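## Task

Arrange the nests so N1 holds plate B83, N2 holds plate B33 and N3 holds plate B38. Each plate must lie flat within its nest's locators, oriented so its well A1 is at the nest corner labelled A1. The plates must stay put by themselves at the end, not because the gripper holds them. Finish by releasing and moving the gripper away.

## Robot and tools

Robot: a single four-axis SCARA-style arm (joints: lift, shoulder, elbow, wrist yaw) with a two-finger parallel gripper that always stays level; it can rotate about vertical but never tilt. The commanded point, end_effector_position, is the midpoint between the two rubber pads, roughly 2 to 3 cm behind the fingertips. Fingers extend along the gripper's +x and close along its y.

Scene: plate nests stand in an arc around the base. Going clockwise when viewed from above: N1, OUT, N2, N3. OUT starts empty and is a spare parking spot. Plates can only be told apart by their ID labels; well A1 is at the plate's cut-off corner, which must land at the nest corner marked A1. A drop of a few millimetres when placing is acceptable; a longer fall fails. Occasionally an outside push may nudge a loose object. Never knock anything off the table.

Frames: the scene frame has its origin on the tabletop under the arm base, +z up, +y to the left when facing along +x. Result state lines give end_effector_position (metres) and end_effector_quat_wxyz in this frame; the printed position can be somewhat off, more so at long reach. Motion commands, however, are in the gripper's own axes.

The row: every motion uses 5 numbers, each in [-1, 1], in this order: dx, dy, dz, rz, opening. The first four are an offset (not a pose) expressed in the gripper frame, measured from the gripper pose in the most recent result that reported it (or, before any such result in the scene and for later calls within one reply, from where the robot is when the action begins). Scale: 1.0 equals 0.6 m for dx, dy, dz and 180 degrees for rz; positive rz turns from +x toward +y. Offsets start from a measured pose, so repeating a small push into something rigid does not dig deeper, but into something yielding it does. All-zero offsets are not idle: they drive back to the reference pose. Opening is absolute: +1 is fully open (0.140 m), -1 is closed (pads still 0.066 m apart). Full open to closed needs about 0.6 s or more.

Tools:
- execute_actions, argument actions: a list with zero or one entry. Empty list: just report state. {"rows": [[5 numbers], ...], "steps": n}: up to 15 rows, n at most 15 (default 15), each step 1/30 s; each row applies for one step and the final row repeats to fill the steps. Every row is an offset from the same reference pose, not from the prior row. {"steps": n} alone is a wait of up to 300 steps, counted from the previous result (thinking time included). Optional pictures (boolean). A rejected call sends nothing.
- move, argument target: one 5-number row as above; optional speed in m/s, 0.002 to 0.5, default 0.25 (rotation limited to twice that in rad/s). Travels a straight path lasting 0.5 to 10 s; if longer, it stops after 10 s short of the goal. The opening is sent at the start. It does not avoid obstacles, the hand may lag, wander, or exceed speed (especially with the arm stretched out). Faster contact hits harder; aiming further beyond a contact presses harder. It ends when the path is done and everything is still, or 5 s after the path ends. Its result adds a move: line: done (settled near target), off_target, moving, held, fault, etc., the limits that acted (paced = pose was clipped; held = some steps blocked, after which the arm may surge fast), and distance from target.
- wait, argument seconds (0 to 10): let time pass, nothing new sent.
- zoom_image, arguments camera (cam_low 672x504 or cam_wrist 616x616) and region [x0, y0, x1, y1] in pixels, top-left origin, at most 504x504: closer look at the latest image, useful for reading plate labels and A1 corners.
- finished_scene, argument scene (1 or 2): ends and grades that scene irreversibly and starts the next. Replying with no tool call ends everything.

Control details: each step, the commanded pose is clipped to within 70 mm and 16 degrees of the measured pose, then damped inverse kinematics follows. After an action's final step the arm continues only to the last clipped pose, so a far target may need several actions; check the returned pose. Hand target shows where the controller is currently driving. The simulation keeps running while you compose a reply; unfinished finger motion continues meanwhile.

Result lines: Joint positions lists lift (m, 0 to 0.550), shoulder (-2 to 2 rad), elbow (-2.8 to 2.8 rad), wrist yaw (about ±12.566 rad), then pad gap (m). Keep the elbow more than 0.4 rad away from 0 or the arm may fold and fault. grip_measured is the finger opening on the command scale; readings may carry a constant error near 1 mm. To hold a plate, command about 0.04 below grip_measured for a firm grip, less for a gentle one. Pad force tops out near 18 N; a fast close can squeeze harder. pose unreachable means the clearance check altered or blocked the command; HELD flags steps where a row was not fully sent.

Avoid: contact torque reaching a load limit (lift 57 N, shoulder 8.55 N m, elbow 4.27 N m, wrist yaw 1.42 N m, carried weight included) stops the arm for 10 s and drops the rest of the call. Holding loads heats motors; MOTOR HOT appears from 85 °C and at 100 °C an OVER-TEMPERATURE FAULT brakes the arm until cool, so do not hang on to plates while idle. Avoid drops, slips, slams, hard hits and heavy pushing. At the end, open, lift away, and confirm each plate rests flat and correctly oriented before calling finished_scene.

Each tool is called after "Emit:" as name(argument=value, ...), one argument or row to a line, values as JSON.

## Session

I'll start by looking at the current state.

Emit:
execute_actions(
  actions=[],
)

Scene clock: 0.00 s of 12600.00 s.
end_effector_position=(+0.7494, -0.1926, +0.0785) grip_measured=+0.99 end_effector_quat_wxyz=(+0.911, +0.000, +0.000, -0.413)
Joint positions: [ 0.074  0.136  2.457 -3.446  0.14 ]
Motor temperatures (°C, as the motors report them): [37 24 25 24]
Hand target: +0.749, -0.193, +0.079; +0.911, +0.000, +0.000, -0.413

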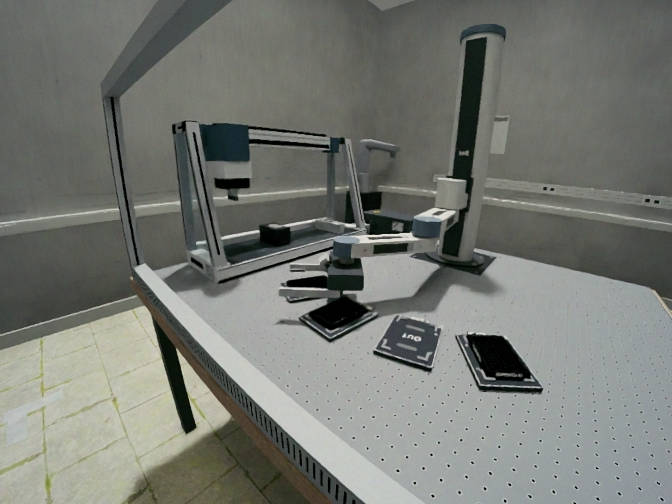

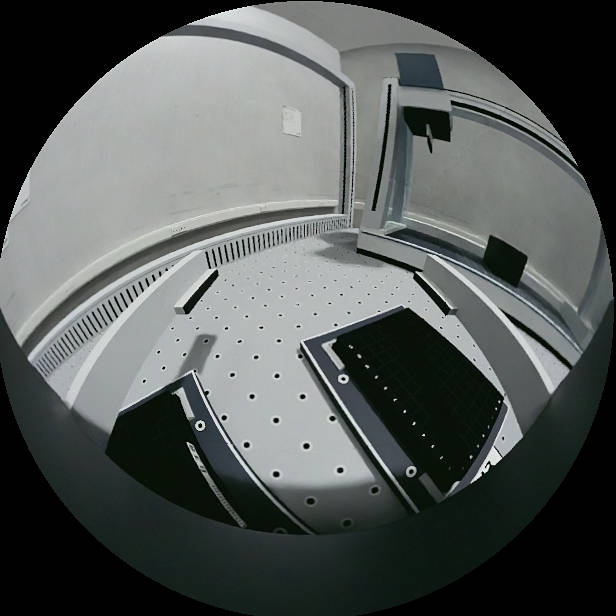

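Emit:
zoom_image(
  camera="cam_low",
  region=[260, 250, 560, 410],
)

Region (260, 250, 560, 410) of cam_low's 672x504 image, scaled by 1.680, with more detail than that image has; it fills the top 269 rows of this view, and the rest is white.

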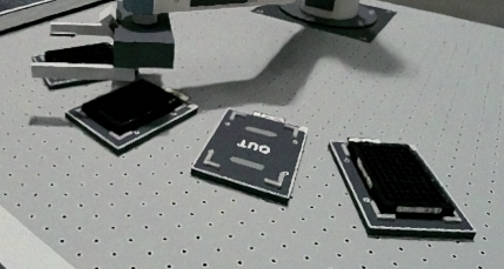

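Emit:
move(
  target=[0, 0, 0.3, 0, 1],
)

Scene clock: 19.10 s of 12600.00 s.
end_effector_position=(+0.7494, -0.1925, +0.2586) grip_measured=+0.99 end_effector_quat_wxyz=(+0.911, +0.000, +0.000, -0.413)
Joint positions: [ 0.254  0.136  2.457 -3.446  0.14 ]
Motor temperatures (°C, as the motors report them): [37 24 25 24]
Hand target: +0.749, -0.193, +0.259; +0.911, +0.000, +0.000, -0.413
Off the commanded pose: 0.000 m, 0 deg.
After step 90, 14.97 s passed at rest.
move: done

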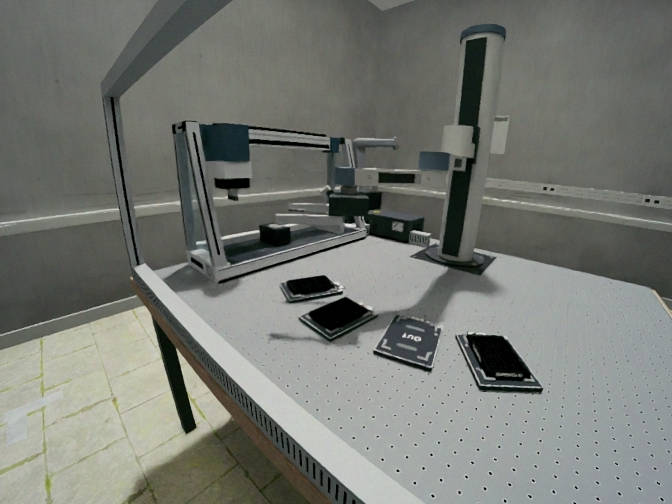

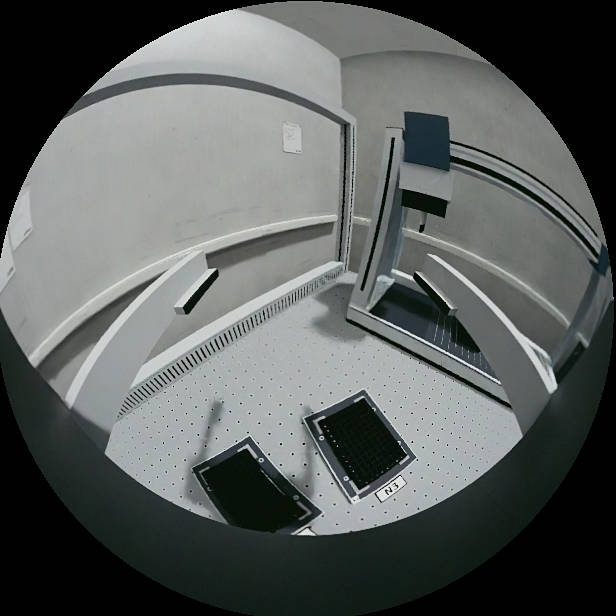

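Emit:
zoom_image(
  camera="cam_wrist",
  region=[170, 370, 440, 540],
)

Emit:
zoom_image(
  camera="cam_low",
  region=[270, 260, 560, 400],
)

Region (170, 370, 440, 540) of cam_wrist's 616x616 image, scaled by 1.867, with more detail than that image has; it fills the top 317 rows of this view, and the rest is white.

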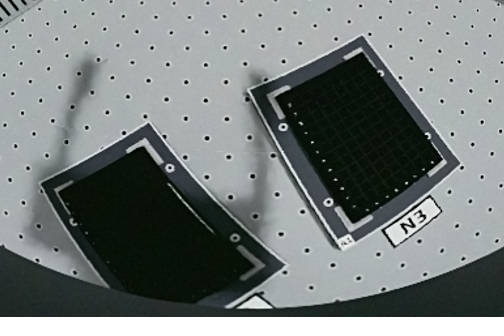

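Region (270, 260, 560, 400) of cam_low's 672x504 image, scaled by 1.738, with more detail than that image has; it fills the top 243 rows of this view, and the rest is white.

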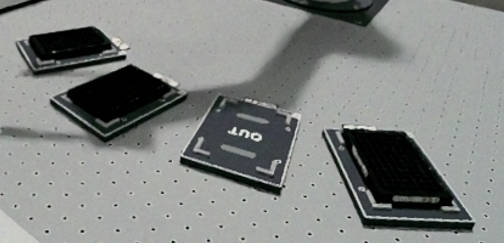

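Emit:
zoom_image(
  camera="cam_low",
  region=[470, 350, 550, 400],
)

Region (470, 350, 550, 400) of cam_low's 672x504 image, scaled by 6.300, with more detail than that image has; it fills the top 315 rows of this view, and the rest is white.

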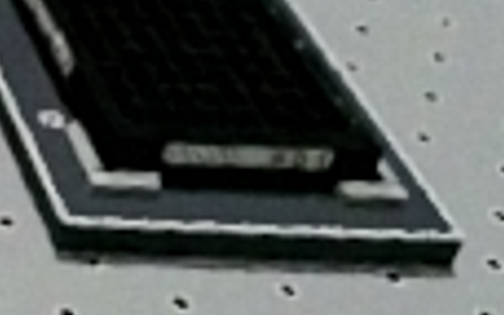

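Emit:
move(
  target=[-0.205, -0.215, -0.331, 0.171, 1],
)

Scene clock: 88.77 s of 12600.00 s.
end_effector_position=(+0.5712, -0.1849, +0.0599) grip_measured=+0.99 end_effector_quat_wxyz=(+0.988, +0.000, +0.000, -0.157)
Joint positions: [ 0.055  0.36   1.215 -1.891  0.14 ]
Motor temperatures (°C, as the motors report them): [37 24 25 24]
Hand target: +0.571, -0.185, +0.060; +0.988, +0.000, +0.000, -0.157
Off the commanded pose: 0.000 m, 0 deg.
After step 90, 65.20 s passed at rest.
move: done

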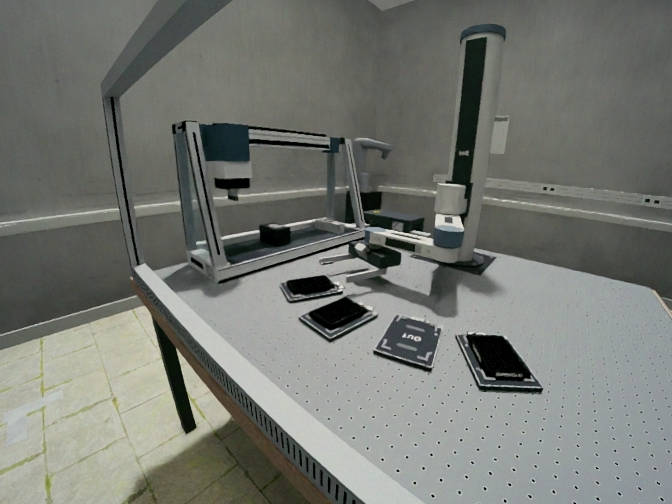

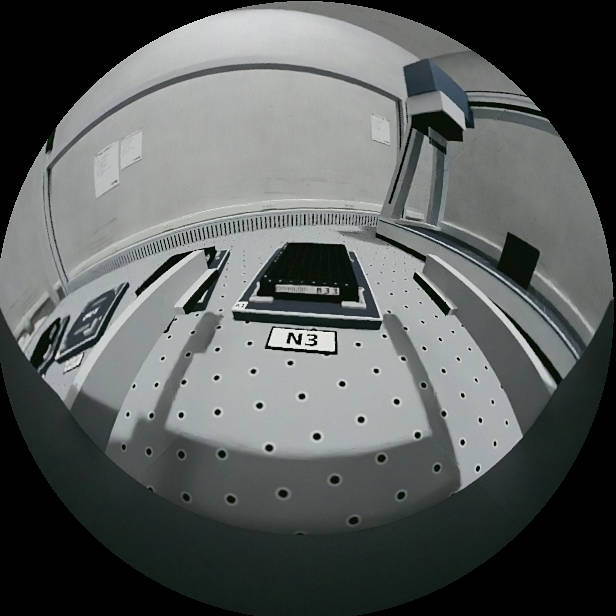

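Emit:
zoom_image(
  camera="cam_wrist",
  region=[220, 230, 400, 330],
)

Region (220, 230, 400, 330) of cam_wrist's 616x616 image, scaled by 2.800, with more detail than that image has.

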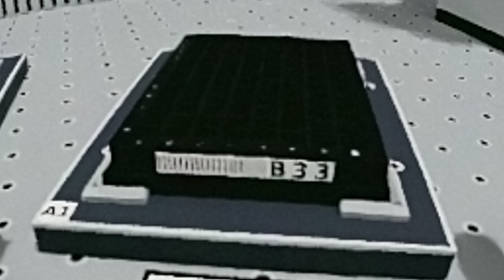

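Emit:
move(
  target=[0.193, 0, 0, 0, 1],
)

Scene clock: 121.00 s of 12600.00 s.
end_effector_position=(+0.6812, -0.2209, +0.0600) grip_measured=+0.99 end_effector_quat_wxyz=(+0.988, +0.000, +0.000, -0.157)
Joint positions: [ 0.055  0.152  1.832 -2.3    0.14 ]
Motor temperatures (°C, as the motors report them): [37 24 25 24]
Hand target: +0.681, -0.221, +0.060; +0.988, +0.000, +0.000, -0.157
Off the commanded pose: 0.000 m, 0 deg.
After step 90, 28.33 s passed at rest.
move: done

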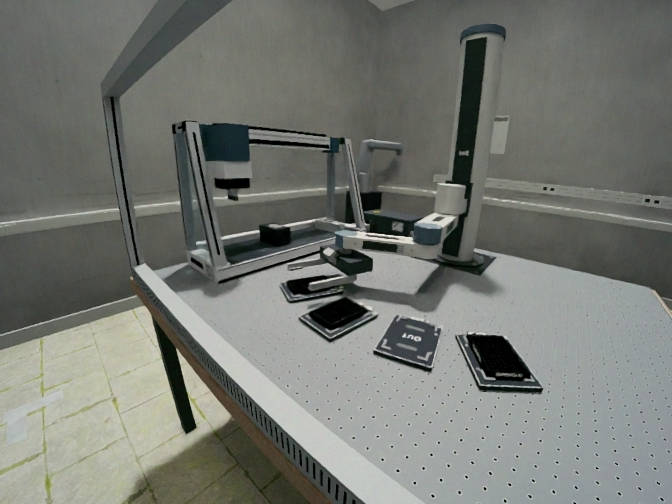

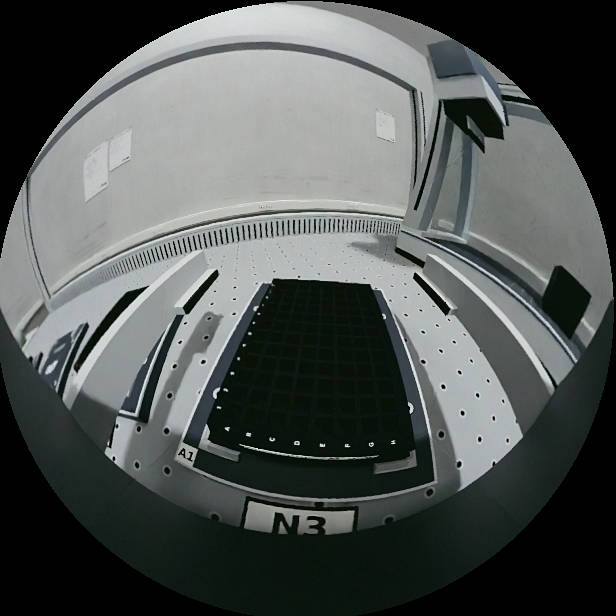

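Emit:
move(
  target=[0, 0, -0.068, -0.02, 1],
  speed=0.1,
)

Emit:
move(
  target=[0, 0, 0, 0, -0.52],
)

Scene clock: 130.43 s of 12600.00 s.
end_effector_position=(+0.6813, -0.2208, +0.0191) grip_measured=+0.99 end_effector_quat_wxyz=(+0.982, +0.000, +0.000, -0.188)
Joint positions: [ 0.014  0.175  1.828 -2.381  0.14 ]
Motor temperatures (°C, as the motors report them): [37 24 25 24]
Hand target: +0.681, -0.221, +0.019; +0.982, +0.000, +0.000, -0.188
Off the commanded pose: 0.000 m, 0 deg.
After step 90, 5.70 s passed at rest.
move: done

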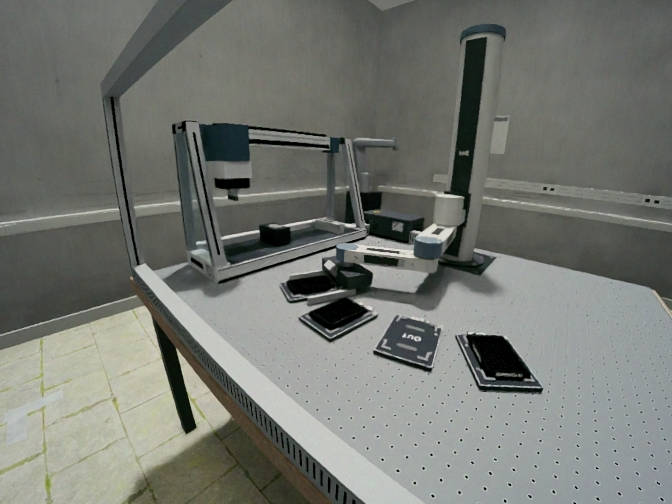

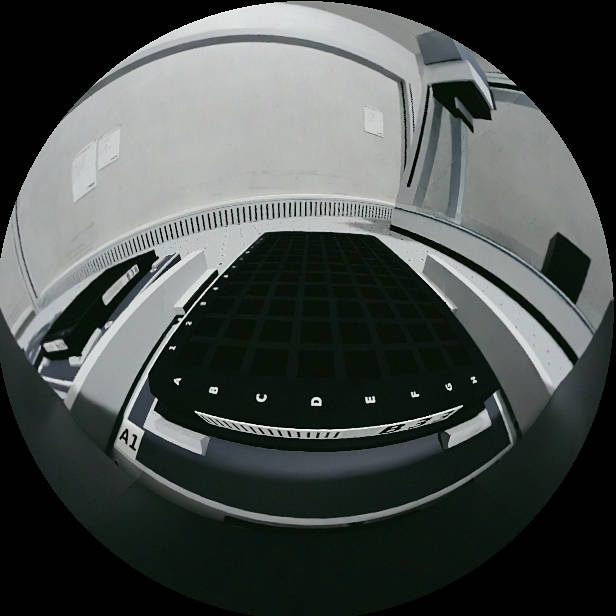

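Scene clock: 130.93 s of 12600.00 s.
end_effector_position=(+0.6814, -0.2207, +0.0191) grip_measured=+0.49 end_effector_quat_wxyz=(+0.982, +0.000, +0.000, -0.188)
Joint positions: [ 0.014  0.176  1.828 -2.382  0.121]
Motor temperatures (°C, as the motors report them): [37 24 25 24]
Hand target: +0.681, -0.221, +0.019; +0.982, +0.000, +0.000, -0.188
Off the commanded pose: 0.000 m, 0 deg.
move: done

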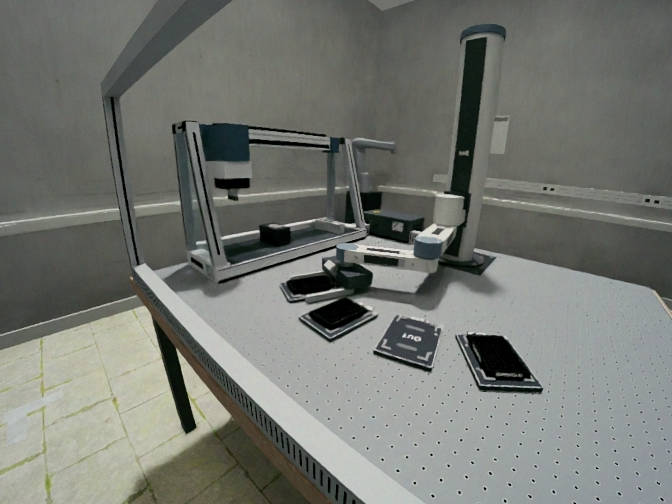

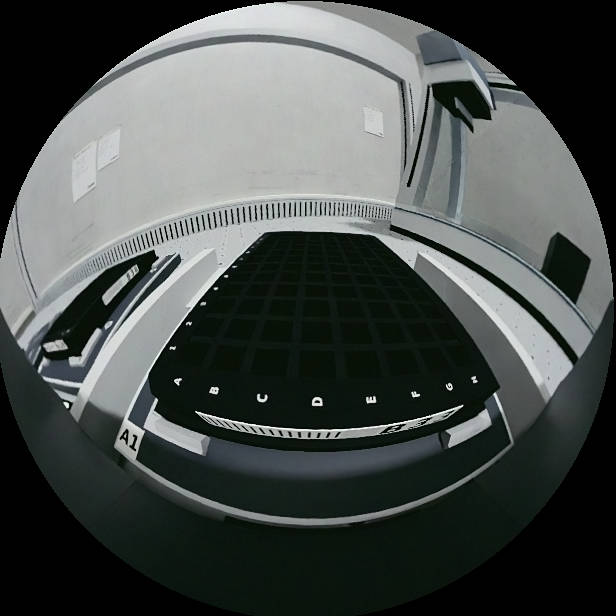

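Emit:
move(
  target=[0, 0, 0.022, 0, 1],
  speed=0.05,
)

Emit:
move(
  target=[0, 0, 0, 0, -0.52],
)

Scene clock: 138.47 s of 12600.00 s.
end_effector_position=(+0.6814, -0.2207, +0.0324) grip_measured=+0.99 end_effector_quat_wxyz=(+0.982, +0.000, +0.000, -0.188)
Joint positions: [ 0.027  0.176  1.828 -2.382  0.14 ]
Motor temperatures (°C, as the motors report them): [37 24 25 24]
Hand target: +0.681, -0.221, +0.032; +0.982, +0.000, +0.000, -0.188
Off the commanded pose: 0.000 m, 0 deg.
After step 90, 3.83 s passed at rest.
move: done

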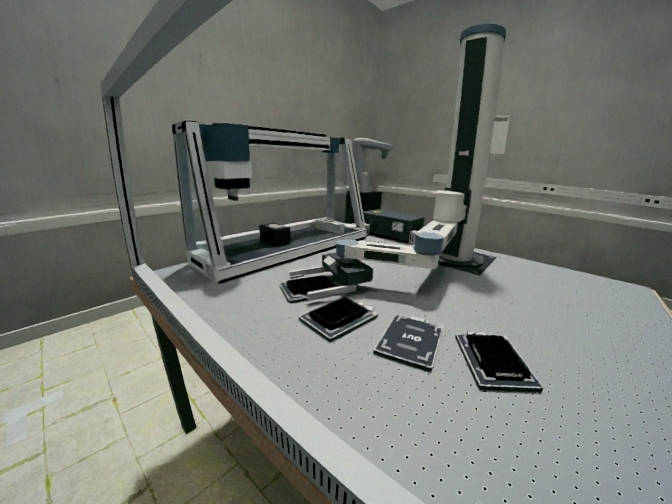

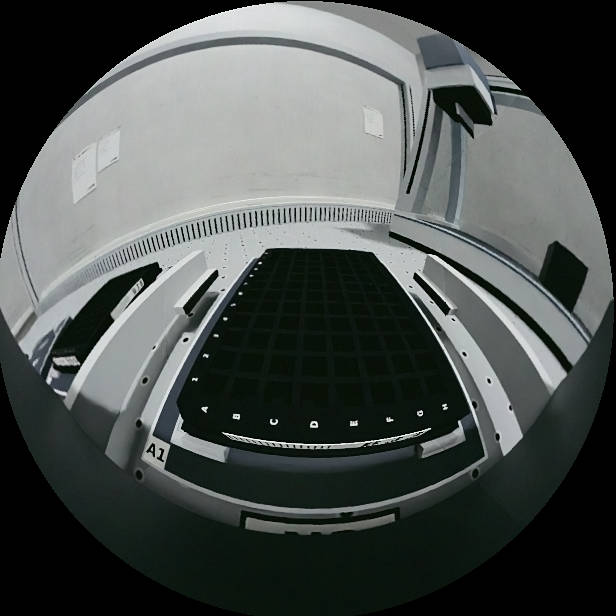

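Scene clock: 139.17 s of 12600.00 s.
end_effector_position=(+0.6814, -0.2207, +0.0324) grip_measured=-0.50 end_effector_quat_wxyz=(+0.982, +0.000, +0.000, -0.188)
Joint positions: [ 0.027  0.176  1.828 -2.382  0.085]
Motor temperatures (°C, as the motors report them): [37 24 25 24]
Hand target: +0.681, -0.221, +0.032; +0.982, +0.000, +0.000, -0.188
Off the commanded pose: 0.000 m, 0 deg.
move: done

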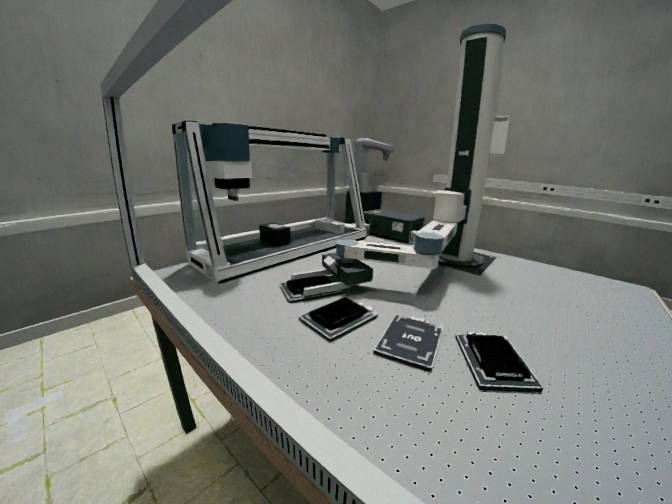

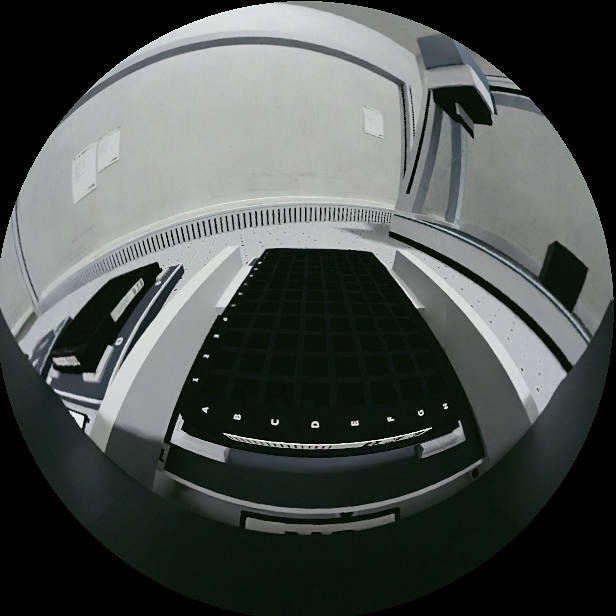

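Emit:
zoom_image(
  camera="cam_wrist",
  region=[40, 255, 190, 385],
)

Region (40, 255, 190, 385) of cam_wrist's 616x616 image, scaled by 3.360, with more detail than that image has; it fills the top 437 rows of this view, and the rest is white.

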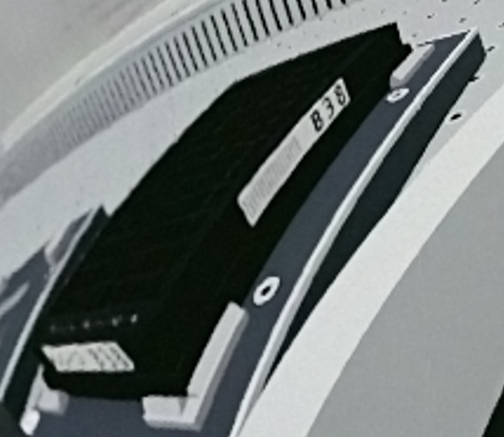

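Emit:
move(
  target=[0, 0, 0.13, 0, -0.52],
  speed=0.15,
)

Emit:
move(
  target=[-0.106, 0.485, 0, 0.1606, -0.52],
  speed=0.2,
)

Scene clock: 158.97 s of 12600.00 s.
end_effector_position=(+0.6814, -0.2207, +0.1104) grip_measured=-0.50 end_effector_quat_wxyz=(+0.982, +0.000, +0.000, -0.188)
Joint positions: [ 0.105  0.176  1.828 -2.382  0.085]
Motor temperatures (°C, as the motors report them): [37 24 25 24]
Hand target: +0.681, -0.221, +0.110; +0.982, +0.000, +0.000, -0.188
Off the commanded pose: 0.000 m, 0 deg.
After step 90, 15.93 s passed at rest.
move: done

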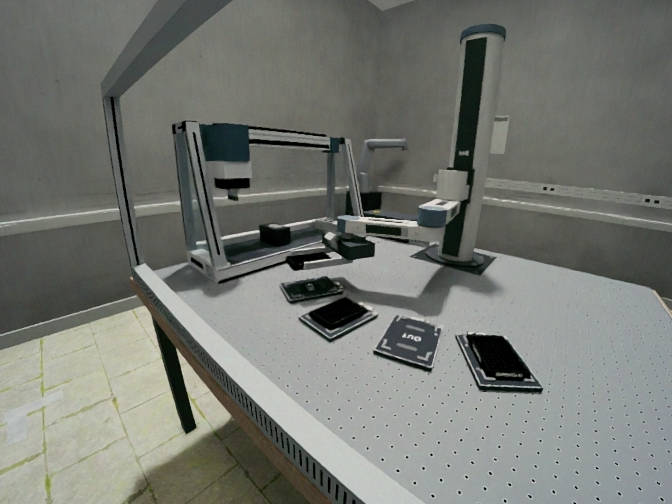

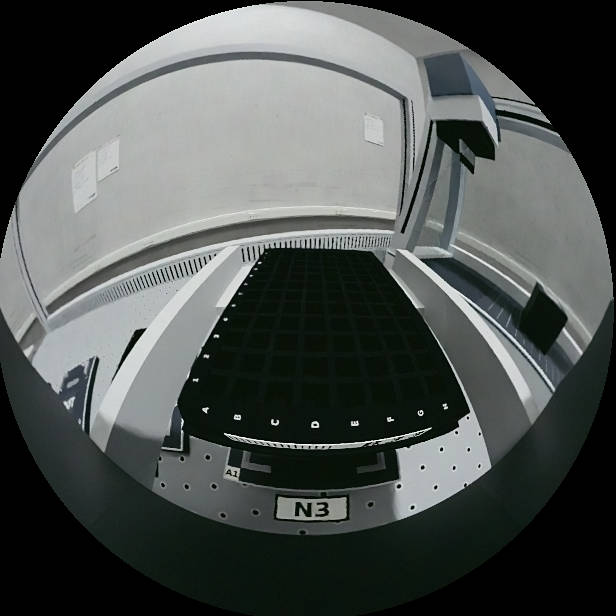

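Scene clock: 160.77 s of 12600.00 s.
end_effector_position=(+0.7299, +0.0735, +0.1104) grip_measured=-0.50 end_effector_quat_wxyz=(+0.998, +0.000, +0.000, +0.063)
Joint positions: [ 0.105  0.71   1.875 -2.458  0.085]
Motor temperatures (°C, as the motors report them): [37 24 25 24]
Hand target: +0.730, +0.073, +0.110; +0.998, +0.000, +0.000, +0.063
Off the commanded pose: 0.000 m, 0 deg.
move: done

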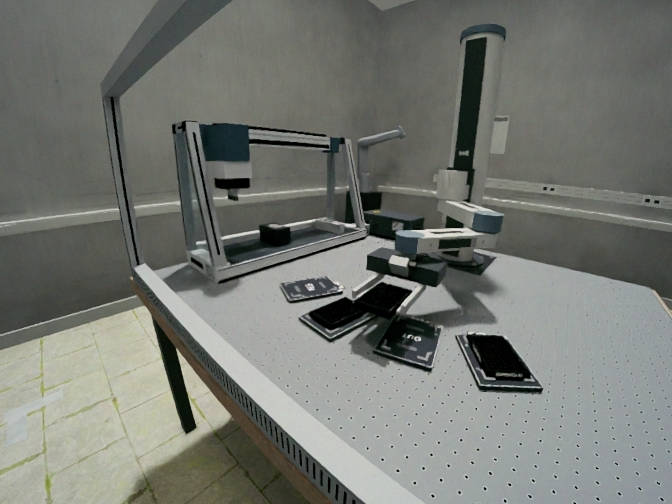

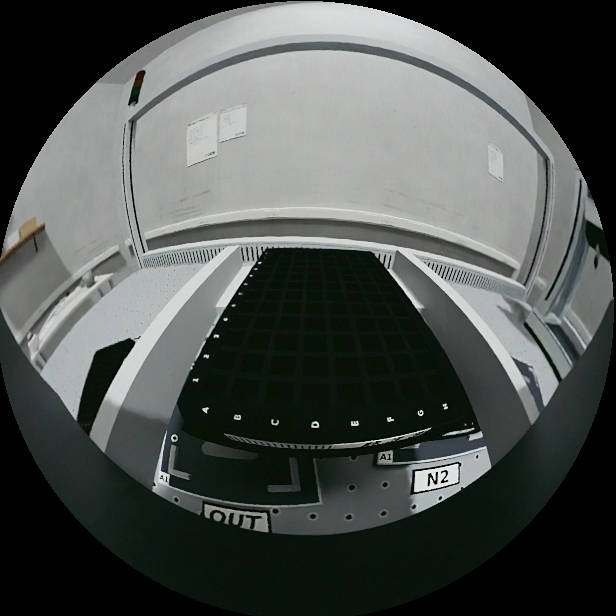

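Emit:
move(
  target=[-0.015, 0.088, 0, -0.02, -0.52],
  speed=0.1,
)

Scene clock: 174.60 s of 12600.00 s.
end_effector_position=(+0.7144, +0.1249, +0.1104) grip_measured=-0.50 end_effector_quat_wxyz=(+0.999, +0.000, +0.000, +0.032)
Joint positions: [ 0.105  0.87   1.851 -2.656  0.085]
Motor temperatures (°C, as the motors report them): [37 24 25 24]
Hand target: +0.714, +0.125, +0.110; +0.999, +0.000, +0.000, +0.032
Off the commanded pose: 0.000 m, 0 deg.
After step 90, 10.00 s passed at rest.
move: done

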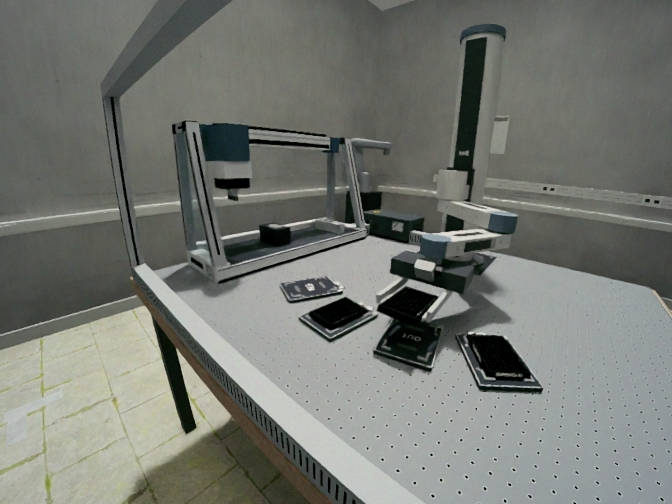

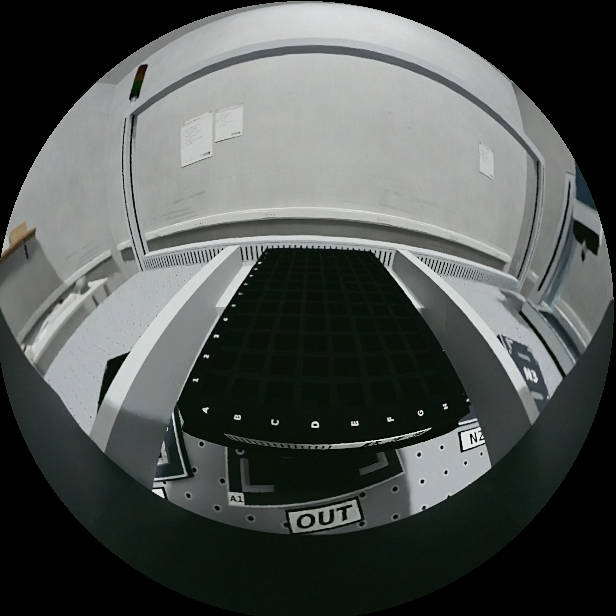

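Emit:
move(
  target=[-0.004, 0.007, 0, 0.058, -0.52],
  speed=0.1,
)

Scene clock: 186.37 s of 12600.00 s.
end_effector_position=(+0.7117, +0.1290, +0.1104) grip_measured=-0.50 end_effector_quat_wxyz=(+0.992, +0.000, +0.000, +0.123)
Joint positions: [ 0.105  0.831  1.824 -2.409  0.085]
Motor temperatures (°C, as the motors report them): [37 24 25 24]
Hand target: +0.712, +0.129, +0.110; +0.992, +0.000, +0.000, +0.123
Off the commanded pose: 0.000 m, 0 deg.
After step 90, 7.60 s passed at rest.
move: done

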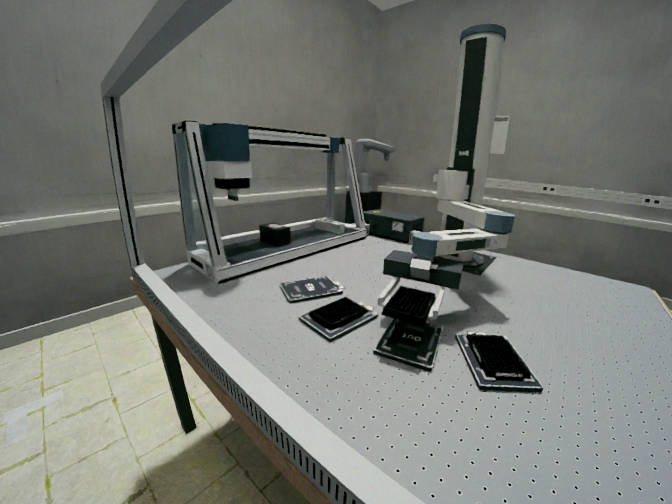

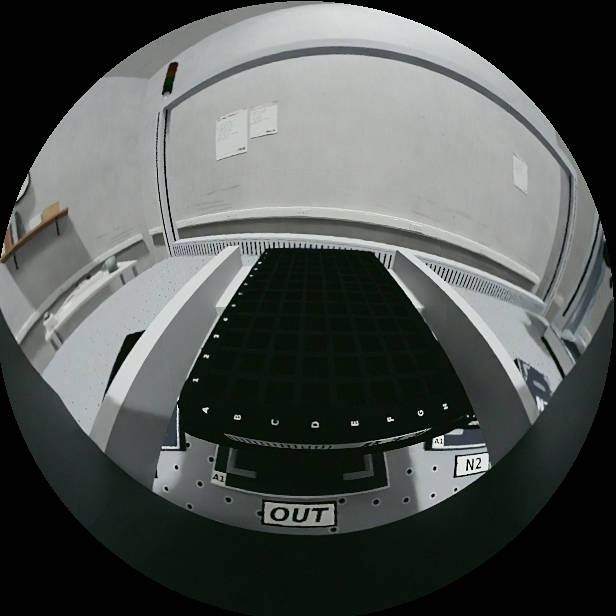

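Emit:
move(
  target=[-0.007, 0.015, -0.1, 0, -0.52],
  speed=0.1,
)

Scene clock: 192.90 s of 12600.00 s.
end_effector_position=(+0.7054, +0.1368, +0.0503) grip_measured=-0.50 end_effector_quat_wxyz=(+0.992, +0.000, +0.000, +0.123)
Joint positions: [ 0.045  0.865  1.798 -2.416  0.085]
Motor temperatures (°C, as the motors report them): [37 24 25 24]
Hand target: +0.705, +0.137, +0.050; +0.992, +0.000, +0.000, +0.123
Off the commanded pose: 0.000 m, 0 deg.
After step 90, 2.63 s passed at rest.
move: done

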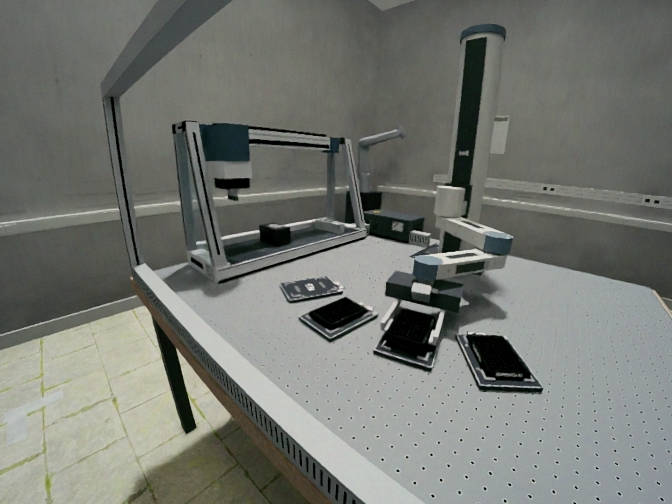

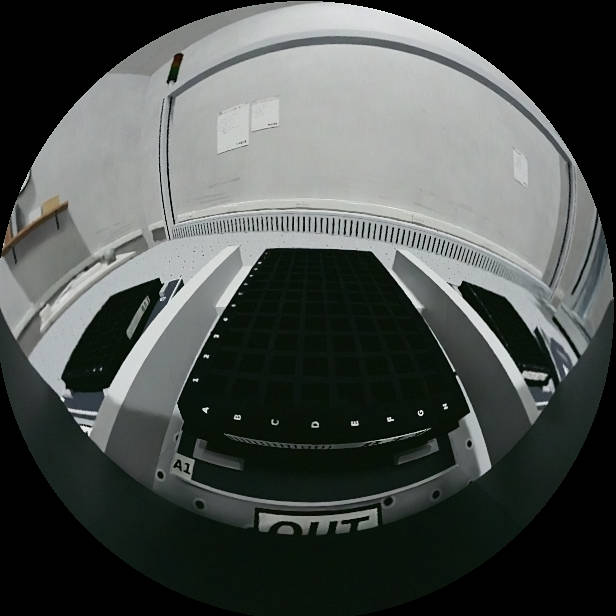

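Emit:
move(
  target=[0, 0, -0.028, 0, -0.52],
  speed=0.03,
)

Emit:
move(
  target=[0, 0, 0, 0, 1],
)

Scene clock: 202.67 s of 12600.00 s.
end_effector_position=(+0.7054, +0.1367, +0.0344) grip_measured=-0.48 end_effector_quat_wxyz=(+0.992, +0.000, +0.000, +0.123)
Joint positions: [ 0.029  0.865  1.798 -2.417  0.085]
Motor temperatures (°C, as the motors report them): [37 24 25 24]
Hand target: +0.705, +0.137, +0.034; +0.992, +0.000, +0.000, +0.123
Off the commanded pose: 0.001 m, 0 deg.
After step 90, 5.97 s passed at rest.
move: done

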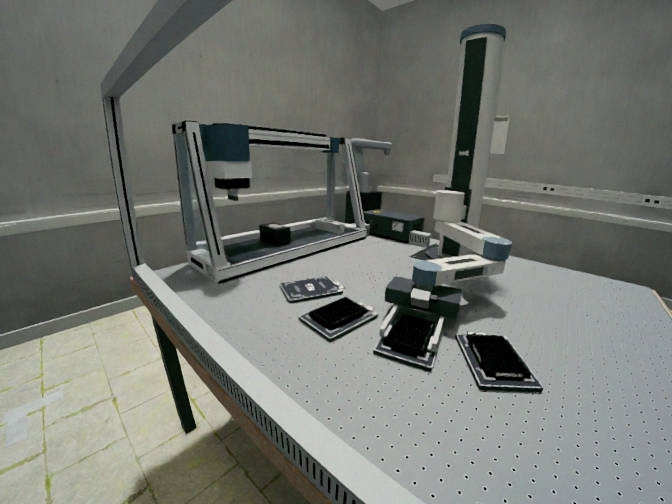

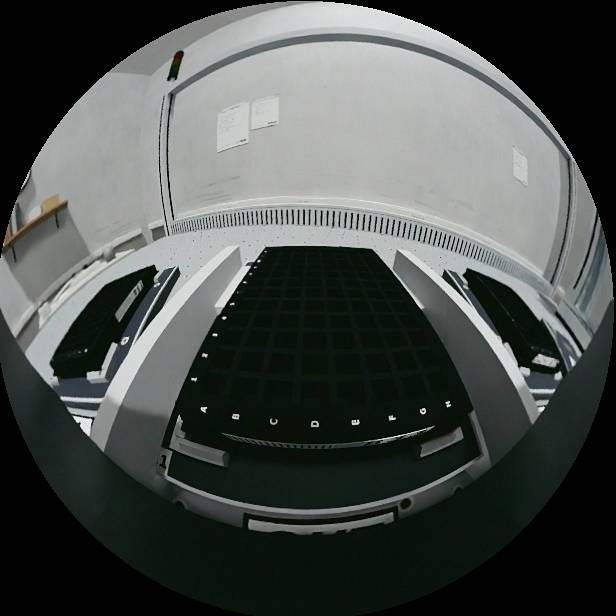

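Scene clock: 203.37 s of 12600.00 s.
end_effector_position=(+0.7053, +0.1369, +0.0344) grip_measured=+0.99 end_effector_quat_wxyz=(+0.992, +0.000, +0.000, +0.123)
Joint positions: [ 0.029  0.865  1.798 -2.416  0.14 ]
Motor temperatures (°C, as the motors report them): [37 24 25 24]
Hand target: +0.705, +0.137, +0.034; +0.992, +0.000, +0.000, +0.123
Off the commanded pose: 0.000 m, 0 deg.
move: done

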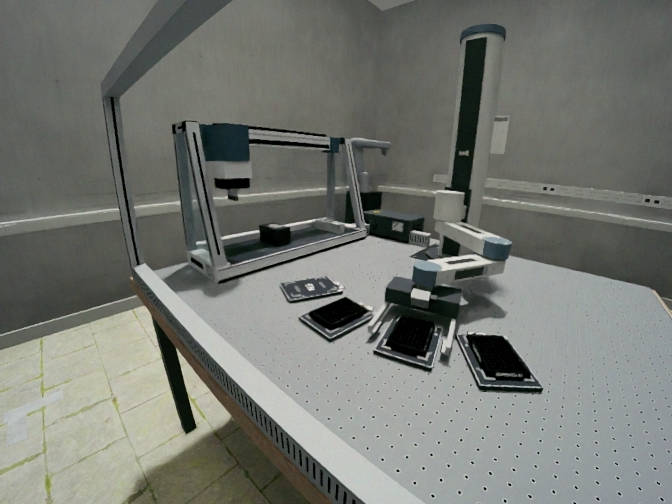

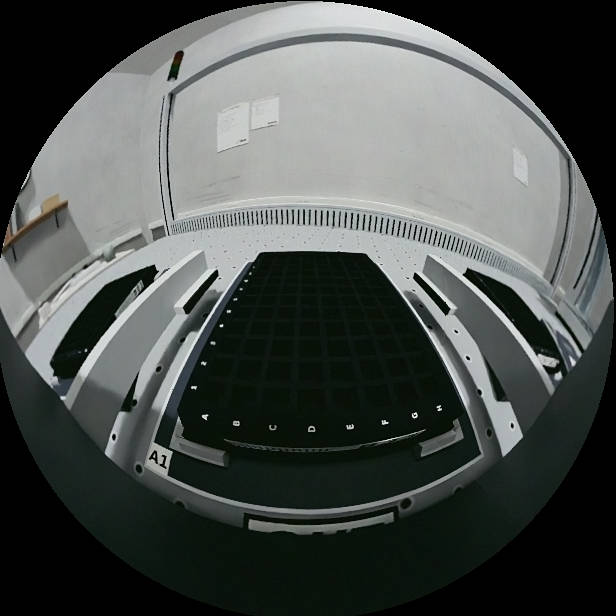

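Emit:
move(
  target=[0, 0, 0.075, 0, 1],
)

Emit:
move(
  target=[-0.044, -0.2985, 0, -0.098, 1],
)

Scene clock: 218.57 s of 12600.00 s.
end_effector_position=(+0.7053, +0.1369, +0.0795) grip_measured=+0.99 end_effector_quat_wxyz=(+0.992, +0.000, +0.000, +0.123)
Joint positions: [ 0.074  0.865  1.798 -2.416  0.14 ]
Motor temperatures (°C, as the motors report them): [37 24 25 24]
Hand target: +0.705, +0.137, +0.079; +0.992, +0.000, +0.000, +0.123
Off the commanded pose: 0.000 m, 0 deg.
After step 90, 11.50 s passed at rest.
move: done

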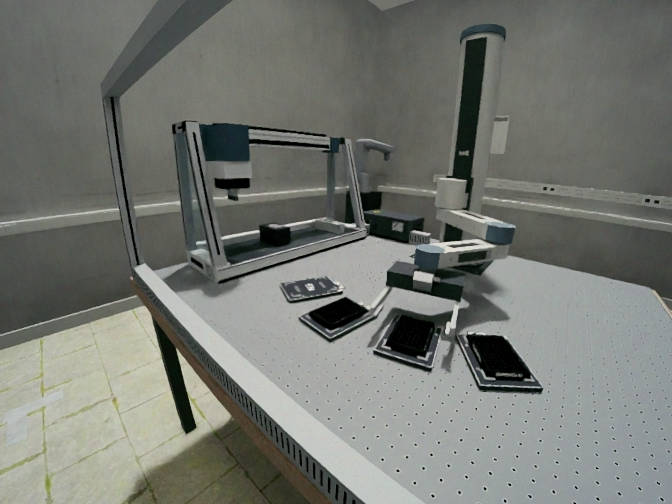

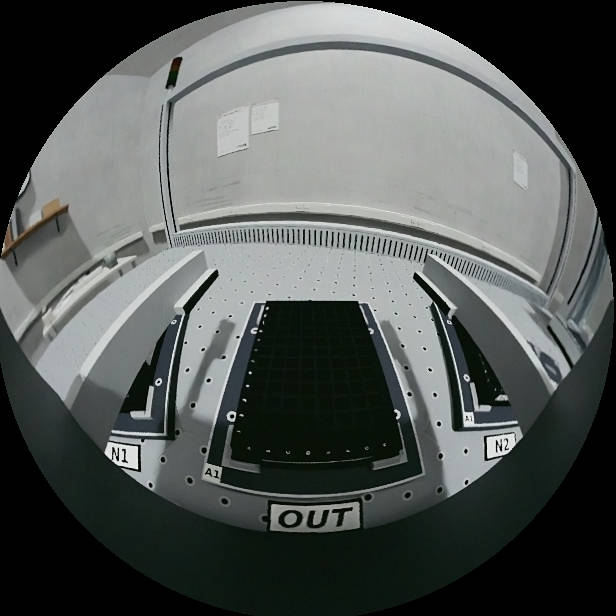

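Scene clock: 219.67 s of 12600.00 s.
end_effector_position=(+0.7234, -0.0434, +0.0795) grip_measured=+0.99 end_effector_quat_wxyz=(+1.000, +0.000, +0.000, -0.031)
Joint positions: [ 0.074  0.519  1.813 -2.394  0.14 ]
Motor temperatures (°C, as the motors report them): [37 24 25 24]
Hand target: +0.723, -0.043, +0.079; +1.000, +0.000, +0.000, -0.031
Off the commanded pose: 0.000 m, 0 deg.
move: done

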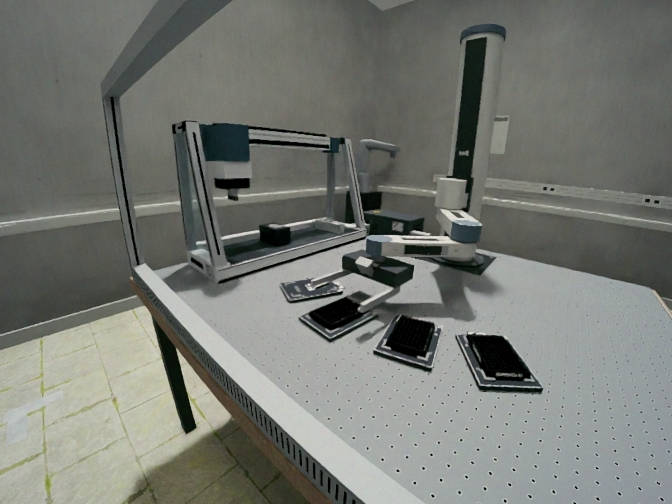

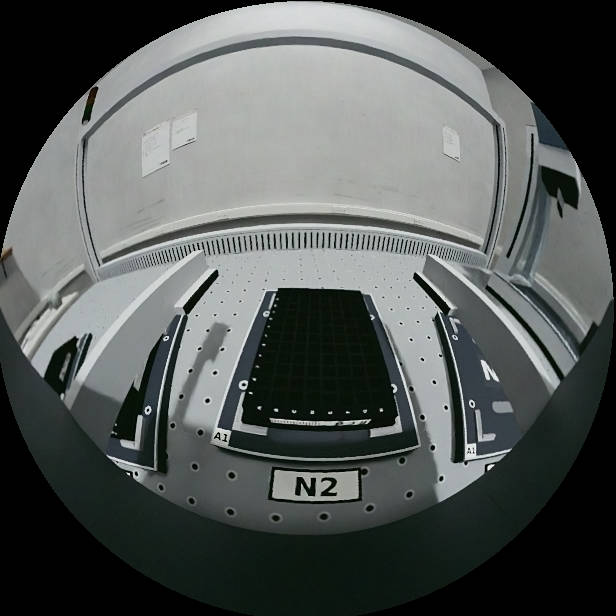

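Emit:
move(
  target=[0.035, 0, 0, -0.006, 1],
)

Scene clock: 226.13 s of 12600.00 s.
end_effector_position=(+0.7444, -0.0447, +0.0795) grip_measured=+0.99 end_effector_quat_wxyz=(+0.999, +0.000, +0.000, -0.040)
Joint positions: [ 0.074  0.466  1.951 -2.497  0.14 ]
Motor temperatures (°C, as the motors report them): [37 24 25 24]
Hand target: +0.744, -0.045, +0.079; +0.999, +0.000, +0.000, -0.040
Off the commanded pose: 0.000 m, 0 deg.
After step 90, 2.77 s passed at rest.
move: done

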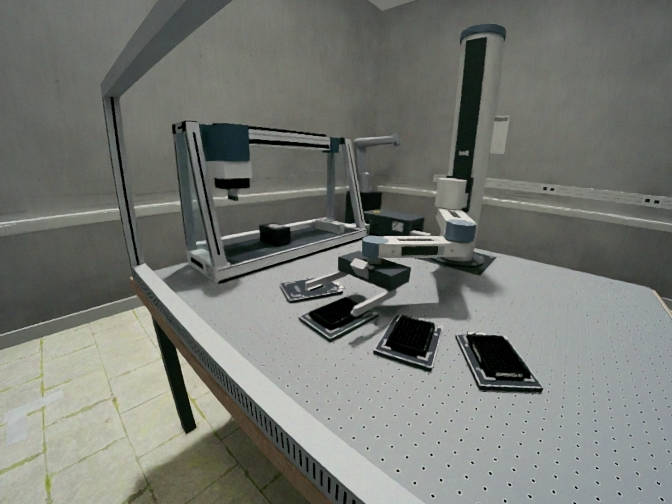

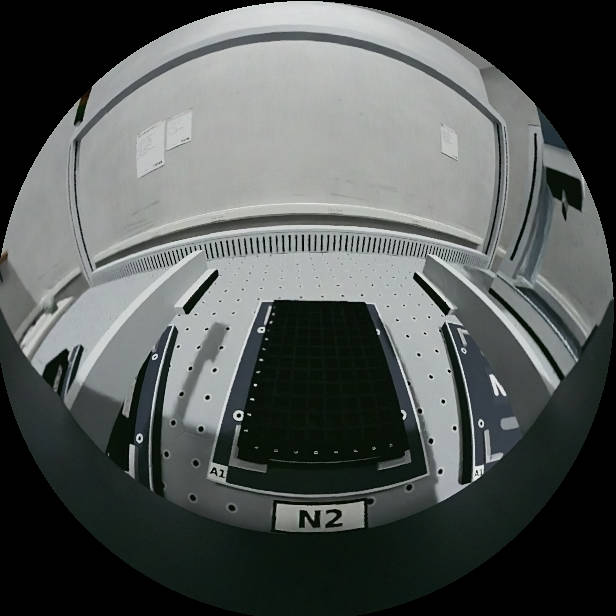

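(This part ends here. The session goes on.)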